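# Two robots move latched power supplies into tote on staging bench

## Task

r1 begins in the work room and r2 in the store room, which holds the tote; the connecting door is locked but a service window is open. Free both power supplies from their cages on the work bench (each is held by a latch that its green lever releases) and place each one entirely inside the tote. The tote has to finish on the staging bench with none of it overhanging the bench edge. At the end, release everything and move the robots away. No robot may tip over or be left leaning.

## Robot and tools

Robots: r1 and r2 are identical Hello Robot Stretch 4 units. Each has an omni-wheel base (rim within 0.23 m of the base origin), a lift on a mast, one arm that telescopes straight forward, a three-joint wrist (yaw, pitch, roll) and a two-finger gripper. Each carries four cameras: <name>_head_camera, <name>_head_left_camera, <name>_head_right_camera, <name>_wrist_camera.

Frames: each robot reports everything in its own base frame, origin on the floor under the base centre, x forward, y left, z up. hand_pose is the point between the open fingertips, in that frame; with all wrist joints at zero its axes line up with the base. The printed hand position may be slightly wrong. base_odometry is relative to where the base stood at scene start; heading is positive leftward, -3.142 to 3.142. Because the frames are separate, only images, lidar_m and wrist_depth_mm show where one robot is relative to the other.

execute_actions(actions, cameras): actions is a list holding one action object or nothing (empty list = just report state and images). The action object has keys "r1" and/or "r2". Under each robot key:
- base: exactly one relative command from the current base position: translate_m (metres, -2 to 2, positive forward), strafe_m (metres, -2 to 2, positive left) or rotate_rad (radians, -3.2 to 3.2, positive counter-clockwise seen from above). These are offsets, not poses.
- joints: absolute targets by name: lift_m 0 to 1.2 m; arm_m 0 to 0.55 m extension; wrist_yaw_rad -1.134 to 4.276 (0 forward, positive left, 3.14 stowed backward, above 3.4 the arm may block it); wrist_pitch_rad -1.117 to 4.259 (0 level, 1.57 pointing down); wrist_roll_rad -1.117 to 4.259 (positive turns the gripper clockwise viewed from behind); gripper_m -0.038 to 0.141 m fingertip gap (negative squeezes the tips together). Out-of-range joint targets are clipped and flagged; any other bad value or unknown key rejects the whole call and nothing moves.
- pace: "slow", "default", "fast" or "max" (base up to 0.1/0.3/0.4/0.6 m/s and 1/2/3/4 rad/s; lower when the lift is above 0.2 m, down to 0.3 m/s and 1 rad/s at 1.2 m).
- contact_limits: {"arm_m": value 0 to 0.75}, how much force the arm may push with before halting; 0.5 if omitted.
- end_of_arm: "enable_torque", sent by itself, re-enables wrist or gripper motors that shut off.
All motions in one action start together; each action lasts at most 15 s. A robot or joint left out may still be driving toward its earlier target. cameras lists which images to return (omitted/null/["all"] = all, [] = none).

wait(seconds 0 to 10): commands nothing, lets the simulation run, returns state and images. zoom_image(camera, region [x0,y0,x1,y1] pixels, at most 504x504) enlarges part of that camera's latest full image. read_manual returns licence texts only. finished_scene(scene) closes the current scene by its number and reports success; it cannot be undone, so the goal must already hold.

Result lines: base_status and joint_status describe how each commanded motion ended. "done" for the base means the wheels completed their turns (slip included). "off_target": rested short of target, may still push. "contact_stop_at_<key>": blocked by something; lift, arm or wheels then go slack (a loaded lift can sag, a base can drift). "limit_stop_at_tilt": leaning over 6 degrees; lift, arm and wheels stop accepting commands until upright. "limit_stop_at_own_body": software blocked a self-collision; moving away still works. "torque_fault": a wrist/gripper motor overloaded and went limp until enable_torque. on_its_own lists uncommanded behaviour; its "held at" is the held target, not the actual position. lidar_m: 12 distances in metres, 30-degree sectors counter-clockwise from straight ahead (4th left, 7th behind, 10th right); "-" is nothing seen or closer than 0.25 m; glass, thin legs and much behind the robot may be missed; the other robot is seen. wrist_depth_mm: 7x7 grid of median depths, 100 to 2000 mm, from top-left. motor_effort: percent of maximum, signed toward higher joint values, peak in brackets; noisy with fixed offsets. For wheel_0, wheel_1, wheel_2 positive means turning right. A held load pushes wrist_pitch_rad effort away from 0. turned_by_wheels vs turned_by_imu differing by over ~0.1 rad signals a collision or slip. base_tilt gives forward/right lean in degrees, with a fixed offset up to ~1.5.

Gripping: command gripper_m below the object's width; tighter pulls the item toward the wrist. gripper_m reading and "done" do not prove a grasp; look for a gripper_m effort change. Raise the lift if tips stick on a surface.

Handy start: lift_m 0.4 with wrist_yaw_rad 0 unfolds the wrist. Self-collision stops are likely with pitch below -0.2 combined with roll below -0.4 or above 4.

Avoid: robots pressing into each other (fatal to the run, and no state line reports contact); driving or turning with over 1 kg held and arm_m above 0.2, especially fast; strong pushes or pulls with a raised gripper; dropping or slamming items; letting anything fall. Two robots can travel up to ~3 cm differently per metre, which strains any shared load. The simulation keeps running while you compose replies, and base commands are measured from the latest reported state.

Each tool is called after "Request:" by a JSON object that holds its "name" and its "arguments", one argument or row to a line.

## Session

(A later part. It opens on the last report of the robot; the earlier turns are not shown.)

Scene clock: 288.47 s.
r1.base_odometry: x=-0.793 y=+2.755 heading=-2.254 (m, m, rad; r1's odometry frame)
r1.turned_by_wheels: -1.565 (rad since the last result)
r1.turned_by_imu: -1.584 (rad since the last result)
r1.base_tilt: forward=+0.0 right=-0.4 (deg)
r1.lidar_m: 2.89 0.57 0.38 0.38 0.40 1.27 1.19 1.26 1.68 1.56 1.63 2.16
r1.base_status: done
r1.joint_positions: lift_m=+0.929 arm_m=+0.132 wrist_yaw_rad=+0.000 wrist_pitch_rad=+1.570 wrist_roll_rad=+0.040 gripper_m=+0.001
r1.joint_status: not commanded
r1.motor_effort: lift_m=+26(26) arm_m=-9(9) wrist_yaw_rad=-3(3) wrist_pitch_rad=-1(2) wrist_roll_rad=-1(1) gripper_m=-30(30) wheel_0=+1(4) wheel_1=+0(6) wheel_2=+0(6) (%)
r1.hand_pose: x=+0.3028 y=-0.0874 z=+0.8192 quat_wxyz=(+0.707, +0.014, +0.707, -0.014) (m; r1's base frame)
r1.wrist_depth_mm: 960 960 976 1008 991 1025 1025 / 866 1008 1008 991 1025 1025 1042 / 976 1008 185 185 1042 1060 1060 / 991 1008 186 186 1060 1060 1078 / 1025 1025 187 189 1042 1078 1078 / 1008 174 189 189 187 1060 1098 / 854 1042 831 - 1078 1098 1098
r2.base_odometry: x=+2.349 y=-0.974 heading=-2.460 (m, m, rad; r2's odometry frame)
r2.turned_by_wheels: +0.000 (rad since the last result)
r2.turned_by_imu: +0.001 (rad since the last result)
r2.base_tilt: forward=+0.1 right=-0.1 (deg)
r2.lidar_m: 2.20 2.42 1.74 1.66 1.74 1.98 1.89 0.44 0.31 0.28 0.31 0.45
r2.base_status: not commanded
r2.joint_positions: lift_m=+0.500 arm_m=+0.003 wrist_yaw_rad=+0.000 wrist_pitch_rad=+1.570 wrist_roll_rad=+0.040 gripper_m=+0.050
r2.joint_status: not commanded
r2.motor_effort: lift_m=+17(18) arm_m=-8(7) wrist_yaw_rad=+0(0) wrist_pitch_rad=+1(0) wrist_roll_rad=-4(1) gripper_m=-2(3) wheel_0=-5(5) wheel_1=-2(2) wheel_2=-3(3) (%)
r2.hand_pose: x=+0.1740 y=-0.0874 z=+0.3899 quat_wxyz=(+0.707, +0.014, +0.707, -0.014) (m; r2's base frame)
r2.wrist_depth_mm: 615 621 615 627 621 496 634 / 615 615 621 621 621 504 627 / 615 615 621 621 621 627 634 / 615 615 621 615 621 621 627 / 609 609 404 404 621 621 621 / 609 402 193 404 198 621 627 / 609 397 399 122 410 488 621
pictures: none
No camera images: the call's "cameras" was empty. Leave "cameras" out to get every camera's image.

Request:
{"name": "execute_actions", "arguments": {
  "actions": [
    {"r1": {"base": {"translate_m": 2.0}, "joints": {"lift_m": 0.6}, "pace": "fast"}, "r2": {"base": {"translate_m": 1.77}, "pace": "fast"}}
  ],
  "cameras": []
}}

Request:
{"name": "execute_actions", "arguments": {
  "actions": [
    {"r1": {"base": {"strafe_m": 0.81}, "joints": {"lift_m": 1.1}, "pace": "fast"}, "r2": {"base": {"strafe_m": -0.54}, "joints": {"lift_m": 1.14, "gripper_m": 0.11}, "pace": "fast"}}
  ],
  "cameras": ["r1_head_camera"]
}}

Scene clock: 295.67 s.
r1.base_odometry: x=-2.055 y=+1.204 heading=-2.254 (m, m, rad; r1's odometry frame)
r1.turned_by_wheels: +0.000 (rad since the last result)
r1.turned_by_imu: +0.004 (rad since the last result)
r1.base_tilt: forward=-0.1 right=-0.4 (deg)
r1.lidar_m: 1.07 0.99 1.24 3.17 0.93 0.76 1.66 2.30 1.60 1.54 1.55 0.42
r1.base_status: done
r1.joint_positions: lift_m=+0.600 arm_m=+0.132 wrist_yaw_rad=+0.000 wrist_pitch_rad=+1.570 wrist_roll_rad=+0.040 gripper_m=+0.001
r1.joint_status: all done
r1.motor_effort: lift_m=+21(24) arm_m=-9(9) wrist_yaw_rad=-2(2) wrist_pitch_rad=-1(2) wrist_roll_rad=-3(1) gripper_m=-31(31) wheel_0=+0(7) wheel_1=-2(5) wheel_2=-1(9) (%)
r1.hand_pose: x=+0.3027 y=-0.0874 z=+0.4896 quat_wxyz=(+0.707, +0.014, +0.707, -0.014) (m; r1's base frame)
r1.wrist_depth_mm: 668 668 676 691 683 707 707 / 683 683 683 683 699 707 715 / 683 691 184 185 699 723 732 / 691 691 186 186 715 707 723 / 691 699 187 188 732 741 732 / 707 174 189 190 185 741 750 / 707 500 504 - 741 750 759
r2.base_odometry: x=+0.974 y=-2.088 heading=-2.460 (m, m, rad; r2's odometry frame)
r2.turned_by_wheels: +0.000 (rad since the last result)
r2.turned_by_imu: +0.005 (rad since the last result)
r2.base_tilt: forward=+0.1 right=-0.2 (deg)
r2.lidar_m: 0.62 0.66 0.93 1.68 1.72 2.40 1.30 1.15 3.15 2.49 0.62 0.53
r2.base_status: done
r2.joint_positions: lift_m=+0.500 arm_m=+0.003 wrist_yaw_rad=+0.000 wrist_pitch_rad=+1.570 wrist_roll_rad=+0.040 gripper_m=+0.050
r2.joint_status: not commanded
r2.motor_effort: lift_m=+17(18) arm_m=-7(7) wrist_yaw_rad=+0(0) wrist_pitch_rad=+0(0) wrist_roll_rad=-4(3) gripper_m=-3(3) wheel_0=+2(9) wheel_1=+2(8) wheel_2=+1(15) (%)
r2.hand_pose: x=+0.1740 y=-0.0874 z=+0.3899 quat_wxyz=(+0.707, +0.014, +0.707, -0.014) (m; r2's base frame)
r2.wrist_depth_mm: 615 621 621 621 634 627 634 / 615 621 627 627 627 627 634 / 615 615 621 615 621 627 627 / 615 615 615 621 621 627 627 / 609 615 404 404 621 621 627 / 609 399 193 402 198 621 621 / 609 397 397 122 413 621 621
pictures: none
No camera images: the call's "cameras" was empty. Leave "cameras" out to get every camera's image.

Scene clock: 298.93 s.
r1.base_odometry: x=-1.427 y=+0.692 heading=-2.254 (m, m, rad; r1's odometry frame)
r1.turned_by_wheels: +0.000 (rad since the last result)
r1.turned_by_imu: -0.002 (rad since the last result)
r1.base_tilt: forward=-0.1 right=-0.4 (deg)
r1.lidar_m: 0.85 0.87 1.49 2.38 2.48 0.64 0.63 0.65 2.46 2.34 1.54 0.37
r1.base_status: done
r1.joint_positions: lift_m=+1.100 arm_m=+0.131 wrist_yaw_rad=+0.000 wrist_pitch_rad=+1.570 wrist_roll_rad=+0.040 gripper_m=+0.001
r1.joint_status: all done
r1.motor_effort: lift_m=+26(28) arm_m=-9(9) wrist_yaw_rad=-2(2) wrist_pitch_rad=+0(0) wrist_roll_rad=-2(2) gripper_m=-30(31) wheel_0=+2(13) wheel_1=+0(12) wheel_2=-1(1) (%)
r1.hand_pose: x=+0.3027 y=-0.0874 z=+0.9893 quat_wxyz=(+0.707, +0.014, +0.707, -0.014) (m; r1's base frame)
r1.wrist_depth_mm: 1098 1118 1138 1138 1160 1182 1229 / 1118 1138 1182 1138 1182 1205 1205 / 1182 1160 184 185 1182 1229 1229 / 1160 1182 186 188 1160 1205 1229 / 1182 1182 187 189 1205 1229 1255 / 1182 174 189 190 187 1205 1281 / 1182 1229 1229 - 1255 1281 1281
r2.base_odometry: x=+0.634 y=-1.669 heading=-2.460 (m, m, rad; r2's odometry frame)
r2.turned_by_wheels: +0.000 (rad since the last result)
r2.turned_by_imu: +0.001 (rad since the last result)
r2.base_tilt: forward=+0.1 right=-0.2 (deg)
r2.lidar_m: 0.40 0.43 0.92 2.21 2.30 3.14 1.04 1.15 2.61 2.50 0.58 0.43
r2.base_status: done
r2.joint_positions: lift_m=+1.140 arm_m=+0.003 wrist_yaw_rad=+0.000 wrist_pitch_rad=+1.570 wrist_roll_rad=+0.040 gripper_m=+0.110
r2.joint_status: all done
r2.motor_effort: lift_m=+23(25) arm_m=-8(7) wrist_yaw_rad=+0(0) wrist_pitch_rad=+0(1) wrist_roll_rad=-3(2) gripper_m=-1(2) wheel_0=-1(14) wheel_1=+2(12) wheel_2=+0(1) (%)
r2.hand_pose: x=+0.1740 y=-0.0874 z=+1.0295 quat_wxyz=(+0.707, +0.014, +0.707, -0.014) (m; r2's base frame)
r2.wrist_depth_mm: 820 842 866 891 931 960 1008 / 1160 1182 1229 1255 1281 1281 1281 / 1255 1255 1255 1308 1281 1281 1281 / 1255 1255 1255 1255 1281 1281 1281 / 1255 1255 1060 1042 1255 1281 1281 / 1255 1255 214 1042 205 1281 1255 / 1229 1255 1255 124 1255 1281 1255
pictures: r1_head_camera
Images, in order (width x height): r1_head_camera 420x560.

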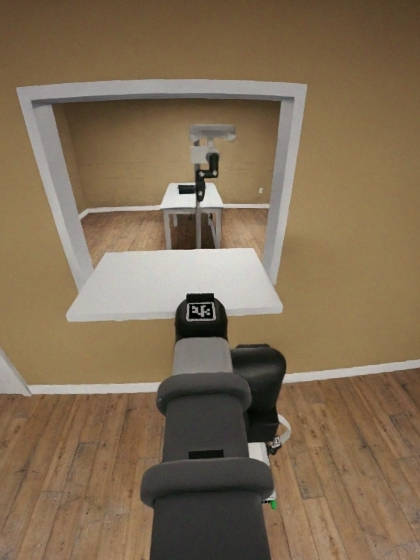

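Request:
{"name": "execute_actions", "arguments": {
  "actions": [
    {"r1": {"base": {"translate_m": 0.5}, "joints": {"arm_m": 0.2}, "pace": "fast"}, "r2": {"base": {"strafe_m": 0.07}}}
  ],
  "cameras": []
}}

Request:
{"name": "execute_actions", "arguments": {
  "actions": [
    {"r1": {"joints": {"arm_m": 0.545, "lift_m": 1.055}}}
  ],
  "cameras": []
}}

Request:
{"name": "execute_actions", "arguments": {
  "actions": [
    {"r1": {"joints": {"lift_m": 1.047, "gripper_m": 0.1}}}
  ],
  "cameras": ["r1_wrist_camera", "r2_head_camera"]
}}

Scene clock: 302.17 s.
r1.base_odometry: x=-1.743 y=+0.304 heading=-2.254 (m, m, rad; r1's odometry frame)
r1.turned_by_wheels: +0.000 (rad since the last result)
r1.turned_by_imu: +0.001 (rad since the last result)
r1.base_tilt: forward=+0.0 right=-0.4 (deg)
r1.lidar_m: 0.27 0.36 0.51 2.04 2.46 1.20 1.12 1.15 2.47 2.35 0.86 0.25
r1.base_status: done
r1.joint_positions: lift_m=+1.100 arm_m=+0.198 wrist_yaw_rad=+0.000 wrist_pitch_rad=+1.570 wrist_roll_rad=+0.040 gripper_m=+0.001
r1.joint_status: all done
r1.motor_effort: lift_m=+26(26) arm_m=+8(12) wrist_yaw_rad=-2(1) wrist_pitch_rad=+1(6) wrist_roll_rad=-3(0) gripper_m=-30(31) wheel_0=+0(4) wheel_1=-1(5) wheel_2=+2(9) (%)
r1.hand_pose: x=+0.3697 y=-0.0874 z=+0.9893 quat_wxyz=(+0.707, +0.014, +0.707, -0.014) (m; r1's base frame)
r1.wrist_depth_mm: 277 282 286 289 290 293 296 / 282 283 286 289 294 296 300 / 283 287 184 185 298 301 301 / 287 290 186 187 300 303 306 / 1160 1182 187 188 301 1229 1229 / 1205 174 188 190 185 1281 1281 / 1160 1205 1205 - 1229 1281 1255
r2.base_odometry: x=+0.678 y=-1.723 heading=-2.460 (m, m, rad; r2's odometry frame)
r2.turned_by_wheels: +0.000 (rad since the last result)
r2.turned_by_imu: +0.001 (rad since the last result)
r2.base_tilt: forward=+0.1 right=-0.2 (deg)
r2.lidar_m: 0.41 0.43 0.93 2.15 2.23 3.04 1.04 1.15 2.67 2.59 0.61 0.44
r2.base_status: done
r2.joint_positions: lift_m=+1.140 arm_m=+0.003 wrist_yaw_rad=+0.000 wrist_pitch_rad=+1.570 wrist_roll_rad=+0.040 gripper_m=+0.110
r2.joint_status: not commanded
r2.motor_effort: lift_m=+23(23) arm_m=-7(7) wrist_yaw_rad=+0(0) wrist_pitch_rad=+0(0) wrist_roll_rad=-3(2) gripper_m=-1(2) wheel_0=-2(10) wheel_1=+1(9) wheel_2=+0(0) (%)
r2.hand_pose: x=+0.1740 y=-0.0874 z=+1.0295 quat_wxyz=(+0.707, +0.014, +0.707, -0.014) (m; r2's base frame)
r2.wrist_depth_mm: 820 842 866 904 917 960 1008 / 1160 1182 1229 1281 1281 1281 1281 / 1255 1255 1255 1281 1281 1281 1308 / 1229 1255 1255 1255 1281 1281 1281 / 1255 1255 1060 1042 1281 1281 1281 / 1255 1255 214 1042 204 1281 1255 / 1229 1255 1229 124 1281 1255 1281
pictures: none
No camera images: the call's "cameras" was empty. Leave "cameras" out to get every camera's image.

Scene clock: 304.30 s.
r1.base_odometry: x=-1.743 y=+0.304 heading=-2.254 (m, m, rad; r1's odometry frame)
r1.turned_by_wheels: +0.000 (rad since the last result)
r1.turned_by_imu: +0.000 (rad since the last result)
r1.base_tilt: forward=+0.0 right=-0.4 (deg)
r1.lidar_m: 0.33 0.36 0.48 2.07 2.44 1.22 1.13 1.15 2.46 2.34 0.83 0.38
r1.base_status: not commanded
r1.joint_positions: lift_m=+1.055 arm_m=+0.543 wrist_yaw_rad=+0.000 wrist_pitch_rad=+1.570 wrist_roll_rad=+0.040 gripper_m=+0.001
r1.joint_status: all done
r1.motor_effort: lift_m=+21(26) arm_m=+9(7) wrist_yaw_rad=-2(3) wrist_pitch_rad=+0(1) wrist_roll_rad=-1(1) gripper_m=-30(30) wheel_0=+1(1) wheel_1=-1(1) wheel_2=+2(2) (%)
r1.hand_pose: x=+0.7148 y=-0.0874 z=+0.9447 quat_wxyz=(+0.707, +0.014, +0.707, -0.014) (m; r1's base frame)
r1.wrist_depth_mm: 236 238 240 241 246 248 250 / 238 241 242 244 249 252 252 / 240 243 183 185 250 252 256 / 244 246 187 186 253 256 259 / 245 248 187 189 256 259 260 / 249 173 189 190 186 262 265 / 252 254 255 - 262 266 266
r2.base_odometry: x=+0.678 y=-1.723 heading=-2.460 (m, m, rad; r2's odometry frame)
r2.turned_by_wheels: +0.000 (rad since the last result)
r2.turned_by_imu: +0.001 (rad since the last result)
r2.base_tilt: forward=+0.1 right=-0.2 (deg)
r2.lidar_m: 0.39 0.46 0.92 2.12 2.24 3.03 1.02 1.14 2.69 2.57 0.62 0.42
r2.base_status: not commanded
r2.joint_positions: lift_m=+1.140 arm_m=+0.003 wrist_yaw_rad=+0.000 wrist_pitch_rad=+1.570 wrist_roll_rad=+0.040 gripper_m=+0.110
r2.joint_status: not commanded
r2.motor_effort: lift_m=+23(23) arm_m=-7(7) wrist_yaw_rad=+0(0) wrist_pitch_rad=+0(0) wrist_roll_rad=-4(1) gripper_m=-2(1) wheel_0=-2(2) wheel_1=+1(1) wheel_2=+0(1) (%)
r2.hand_pose: x=+0.1740 y=-0.0874 z=+1.0295 quat_wxyz=(+0.707, +0.014, +0.707, -0.014) (m; r2's base frame)
r2.wrist_depth_mm: 831 854 866 891 917 960 1008 / 1160 1160 1229 1255 1255 1281 1281 / 1255 1255 1281 1255 1255 1308 1281 / 1255 1255 1255 1281 1255 1281 1281 / 1255 1255 1042 1060 1281 1281 1255 / 1229 1255 214 1042 205 1281 1281 / 1229 1229 1255 124 1255 1255 1281
pictures: none
No camera images: the call's "cameras" was empty. Leave "cameras" out to get every camera's image.

Scene clock: 306.10 s.
r1.base_odometry: x=-1.743 y=+0.304 heading=-2.254 (m, m, rad; r1's odometry frame)
r1.turned_by_wheels: +0.000 (rad since the last result)
r1.turned_by_imu: +0.000 (rad since the last result)
r1.base_tilt: forward=+0.0 right=-0.4 (deg)
r1.lidar_m: 0.34 0.36 0.52 2.06 2.48 1.20 1.11 1.17 2.47 2.37 0.85 0.38
r1.base_status: not commanded
r1.joint_positions: lift_m=+1.047 arm_m=+0.543 wrist_yaw_rad=+0.000 wrist_pitch_rad=+1.570 wrist_roll_rad=+0.040 gripper_m=+0.100
r1.joint_status: all done
r1.motor_effort: lift_m=+20(22) arm_m=+9(9) wrist_yaw_rad=-2(2) wrist_pitch_rad=-2(4) wrist_roll_rad=-3(0) gripper_m=+0(32) wheel_0=+1(1) wheel_1=-1(0) wheel_2=+2(2) (%)
r1.hand_pose: x=+0.7145 y=-0.0874 z=+0.9367 quat_wxyz=(+0.707, +0.014, +0.707, -0.014) (m; r1's base frame)
r1.wrist_depth_mm: 229 232 235 236 239 243 244 / 232 234 237 238 242 244 247 / 236 236 236 203 246 248 250 / 237 239 239 206 248 250 254 / 239 242 206 206 249 253 256 / 242 244 208 208 252 255 257 / 245 246 248 - 255 258 260
r2.base_odometry: x=+0.678 y=-1.723 heading=-2.460 (m, m, rad; r2's odometry frame)
r2.turned_by_wheels: +0.000 (rad since the last result)
r2.turned_by_imu: +0.000 (rad since the last result)
r2.base_tilt: forward=+0.2 right=-0.2 (deg)
r2.lidar_m: 0.41 0.44 0.91 2.15 2.24 3.09 1.05 1.17 2.69 2.54 0.61 0.43
r2.base_status: not commanded
r2.joint_positions: lift_m=+1.140 arm_m=+0.003 wrist_yaw_rad=+0.000 wrist_pitch_rad=+1.570 wrist_roll_rad=+0.040 gripper_m=+0.110
r2.joint_status: not commanded
r2.motor_effort: lift_m=+23(23) arm_m=-8(8) wrist_yaw_rad=+0(0) wrist_pitch_rad=-1(1) wrist_roll_rad=-2(2) gripper_m=-1(1) wheel_0=-2(2) wheel_1=+1(1) wheel_2=+0(0) (%)
r2.hand_pose: x=+0.1740 y=-0.0874 z=+1.0295 quat_wxyz=(+0.707, +0.014, +0.707, -0.014) (m; r2's base frame)
r2.wrist_depth_mm: 831 854 878 904 917 960 1008 / 1160 1182 1229 1255 1281 1308 1281 / 1229 1255 1255 1281 1255 1281 1281 / 1255 1281 1255 1281 1281 1281 1281 / 1255 1281 1042 1060 1255 1281 1281 / 1255 1229 214 1042 205 1255 1281 / 1229 1255 1255 124 1255 1255 1281
pictures: r1_wrist_camera, r2_head_camera
camera_calibration (this result's frames):
r1_wrist_camera: T_world_to_cam=[[-0.0377423, -0.998729, 0.0334172, -0.0996128], [-0.998417, 0.0390836, 0.0404388, 0.724779], [-0.0416935, -0.0318381, -0.998623, 1.19077], [0, 0, 0, 1]] pos_world=[0.76952, -0.0899013, 1.16315]
Images, in order (width x height): r1_wrist_camera 616x392, r2_head_camera 420x560.

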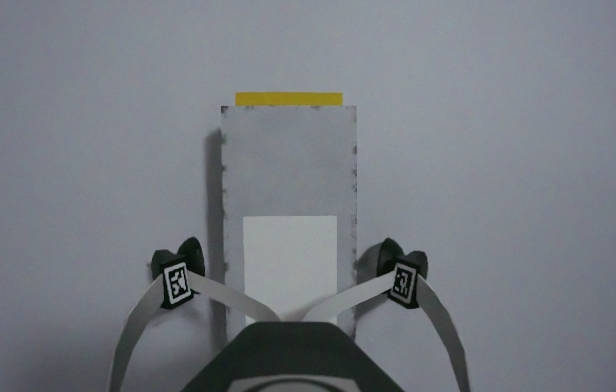

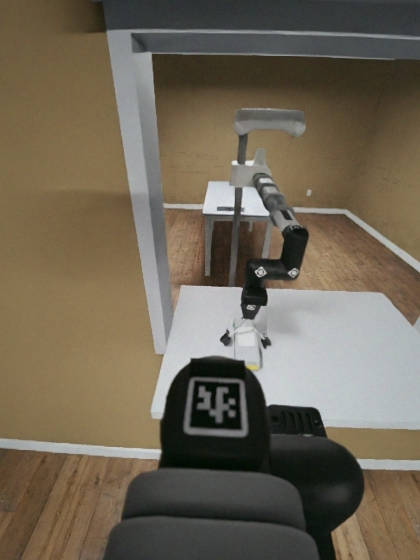

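Request:
{"name": "execute_actions", "arguments": {
  "actions": [
    {"r1": {"joints": {"lift_m": 1.1, "arm_m": 0.0}, "pace": "max"}, "r2": {"joints": {"arm_m": 0.3}, "pace": "fast"}}
  ],
  "cameras": ["r2_wrist_camera"]
}}

Scene clock: 308.30 s.
r1.base_odometry: x=-1.743 y=+0.304 heading=-2.254 (m, m, rad; r1's odometry frame)
r1.turned_by_wheels: +0.000 (rad since the last result)
r1.turned_by_imu: +0.000 (rad since the last result)
r1.base_tilt: forward=-0.1 right=-0.4 (deg)
r1.lidar_m: 0.33 0.35 0.50 2.08 2.49 1.22 1.10 1.19 2.47 2.37 0.84 0.39
r1.base_status: not commanded
r1.joint_positions: lift_m=+1.100 arm_m=+0.002 wrist_yaw_rad=+0.000 wrist_pitch_rad=+1.570 wrist_roll_rad=+0.040 gripper_m=+0.100
r1.joint_status: all done
r1.motor_effort: lift_m=+21(24) arm_m=-9(10) wrist_yaw_rad=+1(2) wrist_pitch_rad=-2(1) wrist_roll_rad=-2(0) gripper_m=+0(1) wheel_0=+0(1) wheel_1=-1(1) wheel_2=+1(1) (%)
r1.hand_pose: x=+0.1735 y=-0.0874 z=+0.9896 quat_wxyz=(+0.707, +0.014, +0.707, -0.014) (m; r1's base frame)
r1.wrist_depth_mm: 878 904 917 931 960 1008 991 / 1160 1138 1160 1160 1205 1229 1182 / 1138 1160 1182 1160 1182 1182 1205 / 1182 1160 1182 1160 1205 1205 1255 / 1182 1160 976 991 1205 1255 1255 / 1182 1182 1008 820 1255 1229 1255 / 1205 1205 1182 - 1308 1255 1281
r2.base_odometry: x=+0.678 y=-1.723 heading=-2.460 (m, m, rad; r2's odometry frame)
r2.turned_by_wheels: +0.000 (rad since the last result)
r2.turned_by_imu: +0.001 (rad since the last result)
r2.base_tilt: forward=+0.1 right=-0.1 (deg)
r2.lidar_m: 0.39 0.41 0.93 2.14 2.22 3.06 1.05 1.13 2.69 2.56 0.61 0.44
r2.base_status: not commanded
r2.joint_positions: lift_m=+1.140 arm_m=+0.299 wrist_yaw_rad=+0.000 wrist_pitch_rad=+1.570 wrist_roll_rad=+0.040 gripper_m=+0.110
r2.joint_status: all done
r2.motor_effort: lift_m=+23(23) arm_m=+7(7) wrist_yaw_rad=-1(0) wrist_pitch_rad=+0(1) wrist_roll_rad=-2(4) gripper_m=-2(2) wheel_0=-2(2) wheel_1=+1(1) wheel_2=+0(0) (%)
r2.hand_pose: x=+0.4699 y=-0.0874 z=+1.0295 quat_wxyz=(+0.707, +0.014, +0.707, -0.014) (m; r2's base frame)
r2.wrist_depth_mm: 342 343 343 304 347 347 351 / 342 340 342 306 345 347 349 / 340 340 342 303 345 347 347 / 340 340 342 345 343 347 345 / 338 342 340 343 342 345 345 / 338 338 215 342 205 1255 1281 / 1229 1229 1255 124 1255 1281 1255
pictures: r2_wrist_camera
camera_calibration (this result's frames):
r2_wrist_camera: T_world_to_cam=[[-0.0753363, -0.997081, 0.0124305, -0.0689852], [-0.997155, 0.0752985, -0.00347746, 0.541092], [0.00253131, -0.0126572, -0.999917, 1.25982], [0, 0, 0, 1]] pos_world=[0.531167, -0.0935815, 1.26246]
Images, in order (width x height): r2_wrist_camera 616x392.

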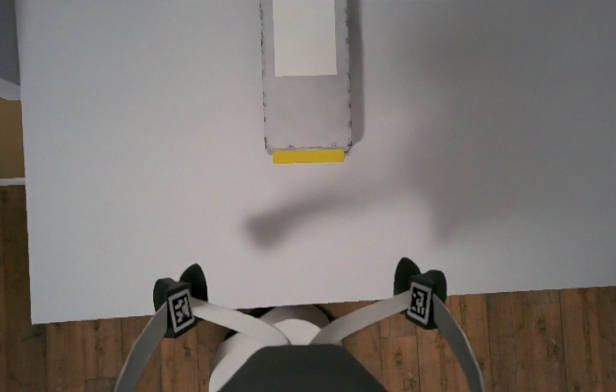

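Request:
{"name": "execute_actions", "arguments": {
  "actions": [
    {"r1": {"base": {"translate_m": -0.2}, "pace": "fast"}, "r2": {"base": {"strafe_m": -0.013}, "joints": {"arm_m": 0.487, "lift_m": 1.1}, "pace": "fast"}}
  ],
  "cameras": ["r2_wrist_camera"]
}}

Scene clock: 310.53 s.
r1.base_odometry: x=-1.617 y=+0.459 heading=-2.254 (m, m, rad; r1's odometry frame)
r1.turned_by_wheels: +0.000 (rad since the last result)
r1.turned_by_imu: +0.000 (rad since the last result)
r1.base_tilt: forward=+0.0 right=-0.4 (deg)
r1.lidar_m: 0.53 0.56 0.74 2.39 2.47 1.02 0.92 0.96 2.46 2.35 1.14 0.56
r1.base_status: done
r1.joint_positions: lift_m=+1.100 arm_m=+0.002 wrist_yaw_rad=+0.000 wrist_pitch_rad=+1.570 wrist_roll_rad=+0.040 gripper_m=+0.100
r1.joint_status: not commanded
r1.motor_effort: lift_m=+21(21) arm_m=-9(9) wrist_yaw_rad=-1(1) wrist_pitch_rad=-1(1) wrist_roll_rad=-1(0) gripper_m=-1(0) wheel_0=-1(1) wheel_1=+1(4) wheel_2=-1(8) (%)
r1.hand_pose: x=+0.1735 y=-0.0874 z=+0.9896 quat_wxyz=(+0.707, +0.014, +0.707, -0.014) (m; r1's base frame)
r1.wrist_depth_mm: 1138 1138 1138 1160 1160 1160 1205 / 1138 1138 1160 1182 1205 1182 1182 / 1160 1160 1160 1182 1205 1229 1229 / 1138 1182 1182 1182 1205 1205 1255 / 1160 1205 1008 1008 1205 1255 1255 / 1160 1205 1008 831 1281 1255 1255 / 1205 1182 1205 - 1255 1255 1281
r2.base_odometry: x=+0.670 y=-1.713 heading=-2.460 (m, m, rad; r2's odometry frame)
r2.turned_by_wheels: +0.000 (rad since the last result)
r2.turned_by_imu: +0.001 (rad since the last result)
r2.base_tilt: forward=+0.2 right=-0.2 (deg)
r2.lidar_m: 0.40 0.44 0.89 2.14 2.25 3.08 1.04 1.11 2.67 2.56 0.64 0.43
r2.base_status: done
r2.joint_positions: lift_m=+1.100 arm_m=+0.486 wrist_yaw_rad=+0.000 wrist_pitch_rad=+1.570 wrist_roll_rad=+0.040 gripper_m=+0.110
r2.joint_status: all done
r2.motor_effort: lift_m=+17(21) arm_m=+7(12) wrist_yaw_rad=-1(0) wrist_pitch_rad=+0(2) wrist_roll_rad=-1(1) gripper_m=-2(1) wheel_0=+4(10) wheel_1=-1(9) wheel_2=+0(1) (%)
r2.hand_pose: x=+0.6569 y=-0.0874 z=+0.9899 quat_wxyz=(+0.707, +0.014, +0.707, -0.014) (m; r2's base frame)
r2.wrist_depth_mm: 301 303 304 306 306 307 309 / 300 303 301 304 306 307 307 / 301 301 301 263 306 307 306 / 298 300 301 262 304 304 304 / 297 298 300 262 303 303 306 / 297 298 214 260 205 303 304 / 296 298 297 124 301 301 303
pictures: r2_wrist_camera
camera_calibration (this result's frames):
r2_wrist_camera: T_world_to_cam=[[-0.075391, -0.997077, 0.0124334, -0.0543728], [-0.997151, 0.0753537, -0.00343966, 0.727378], [0.00249271, -0.0126573, -0.999917, 1.21981], [0, 0, 0, 1]] pos_world=[0.718166, -0.0935849, 1.22289]
Images, in order (width x height): r2_wrist_camera 616x392.

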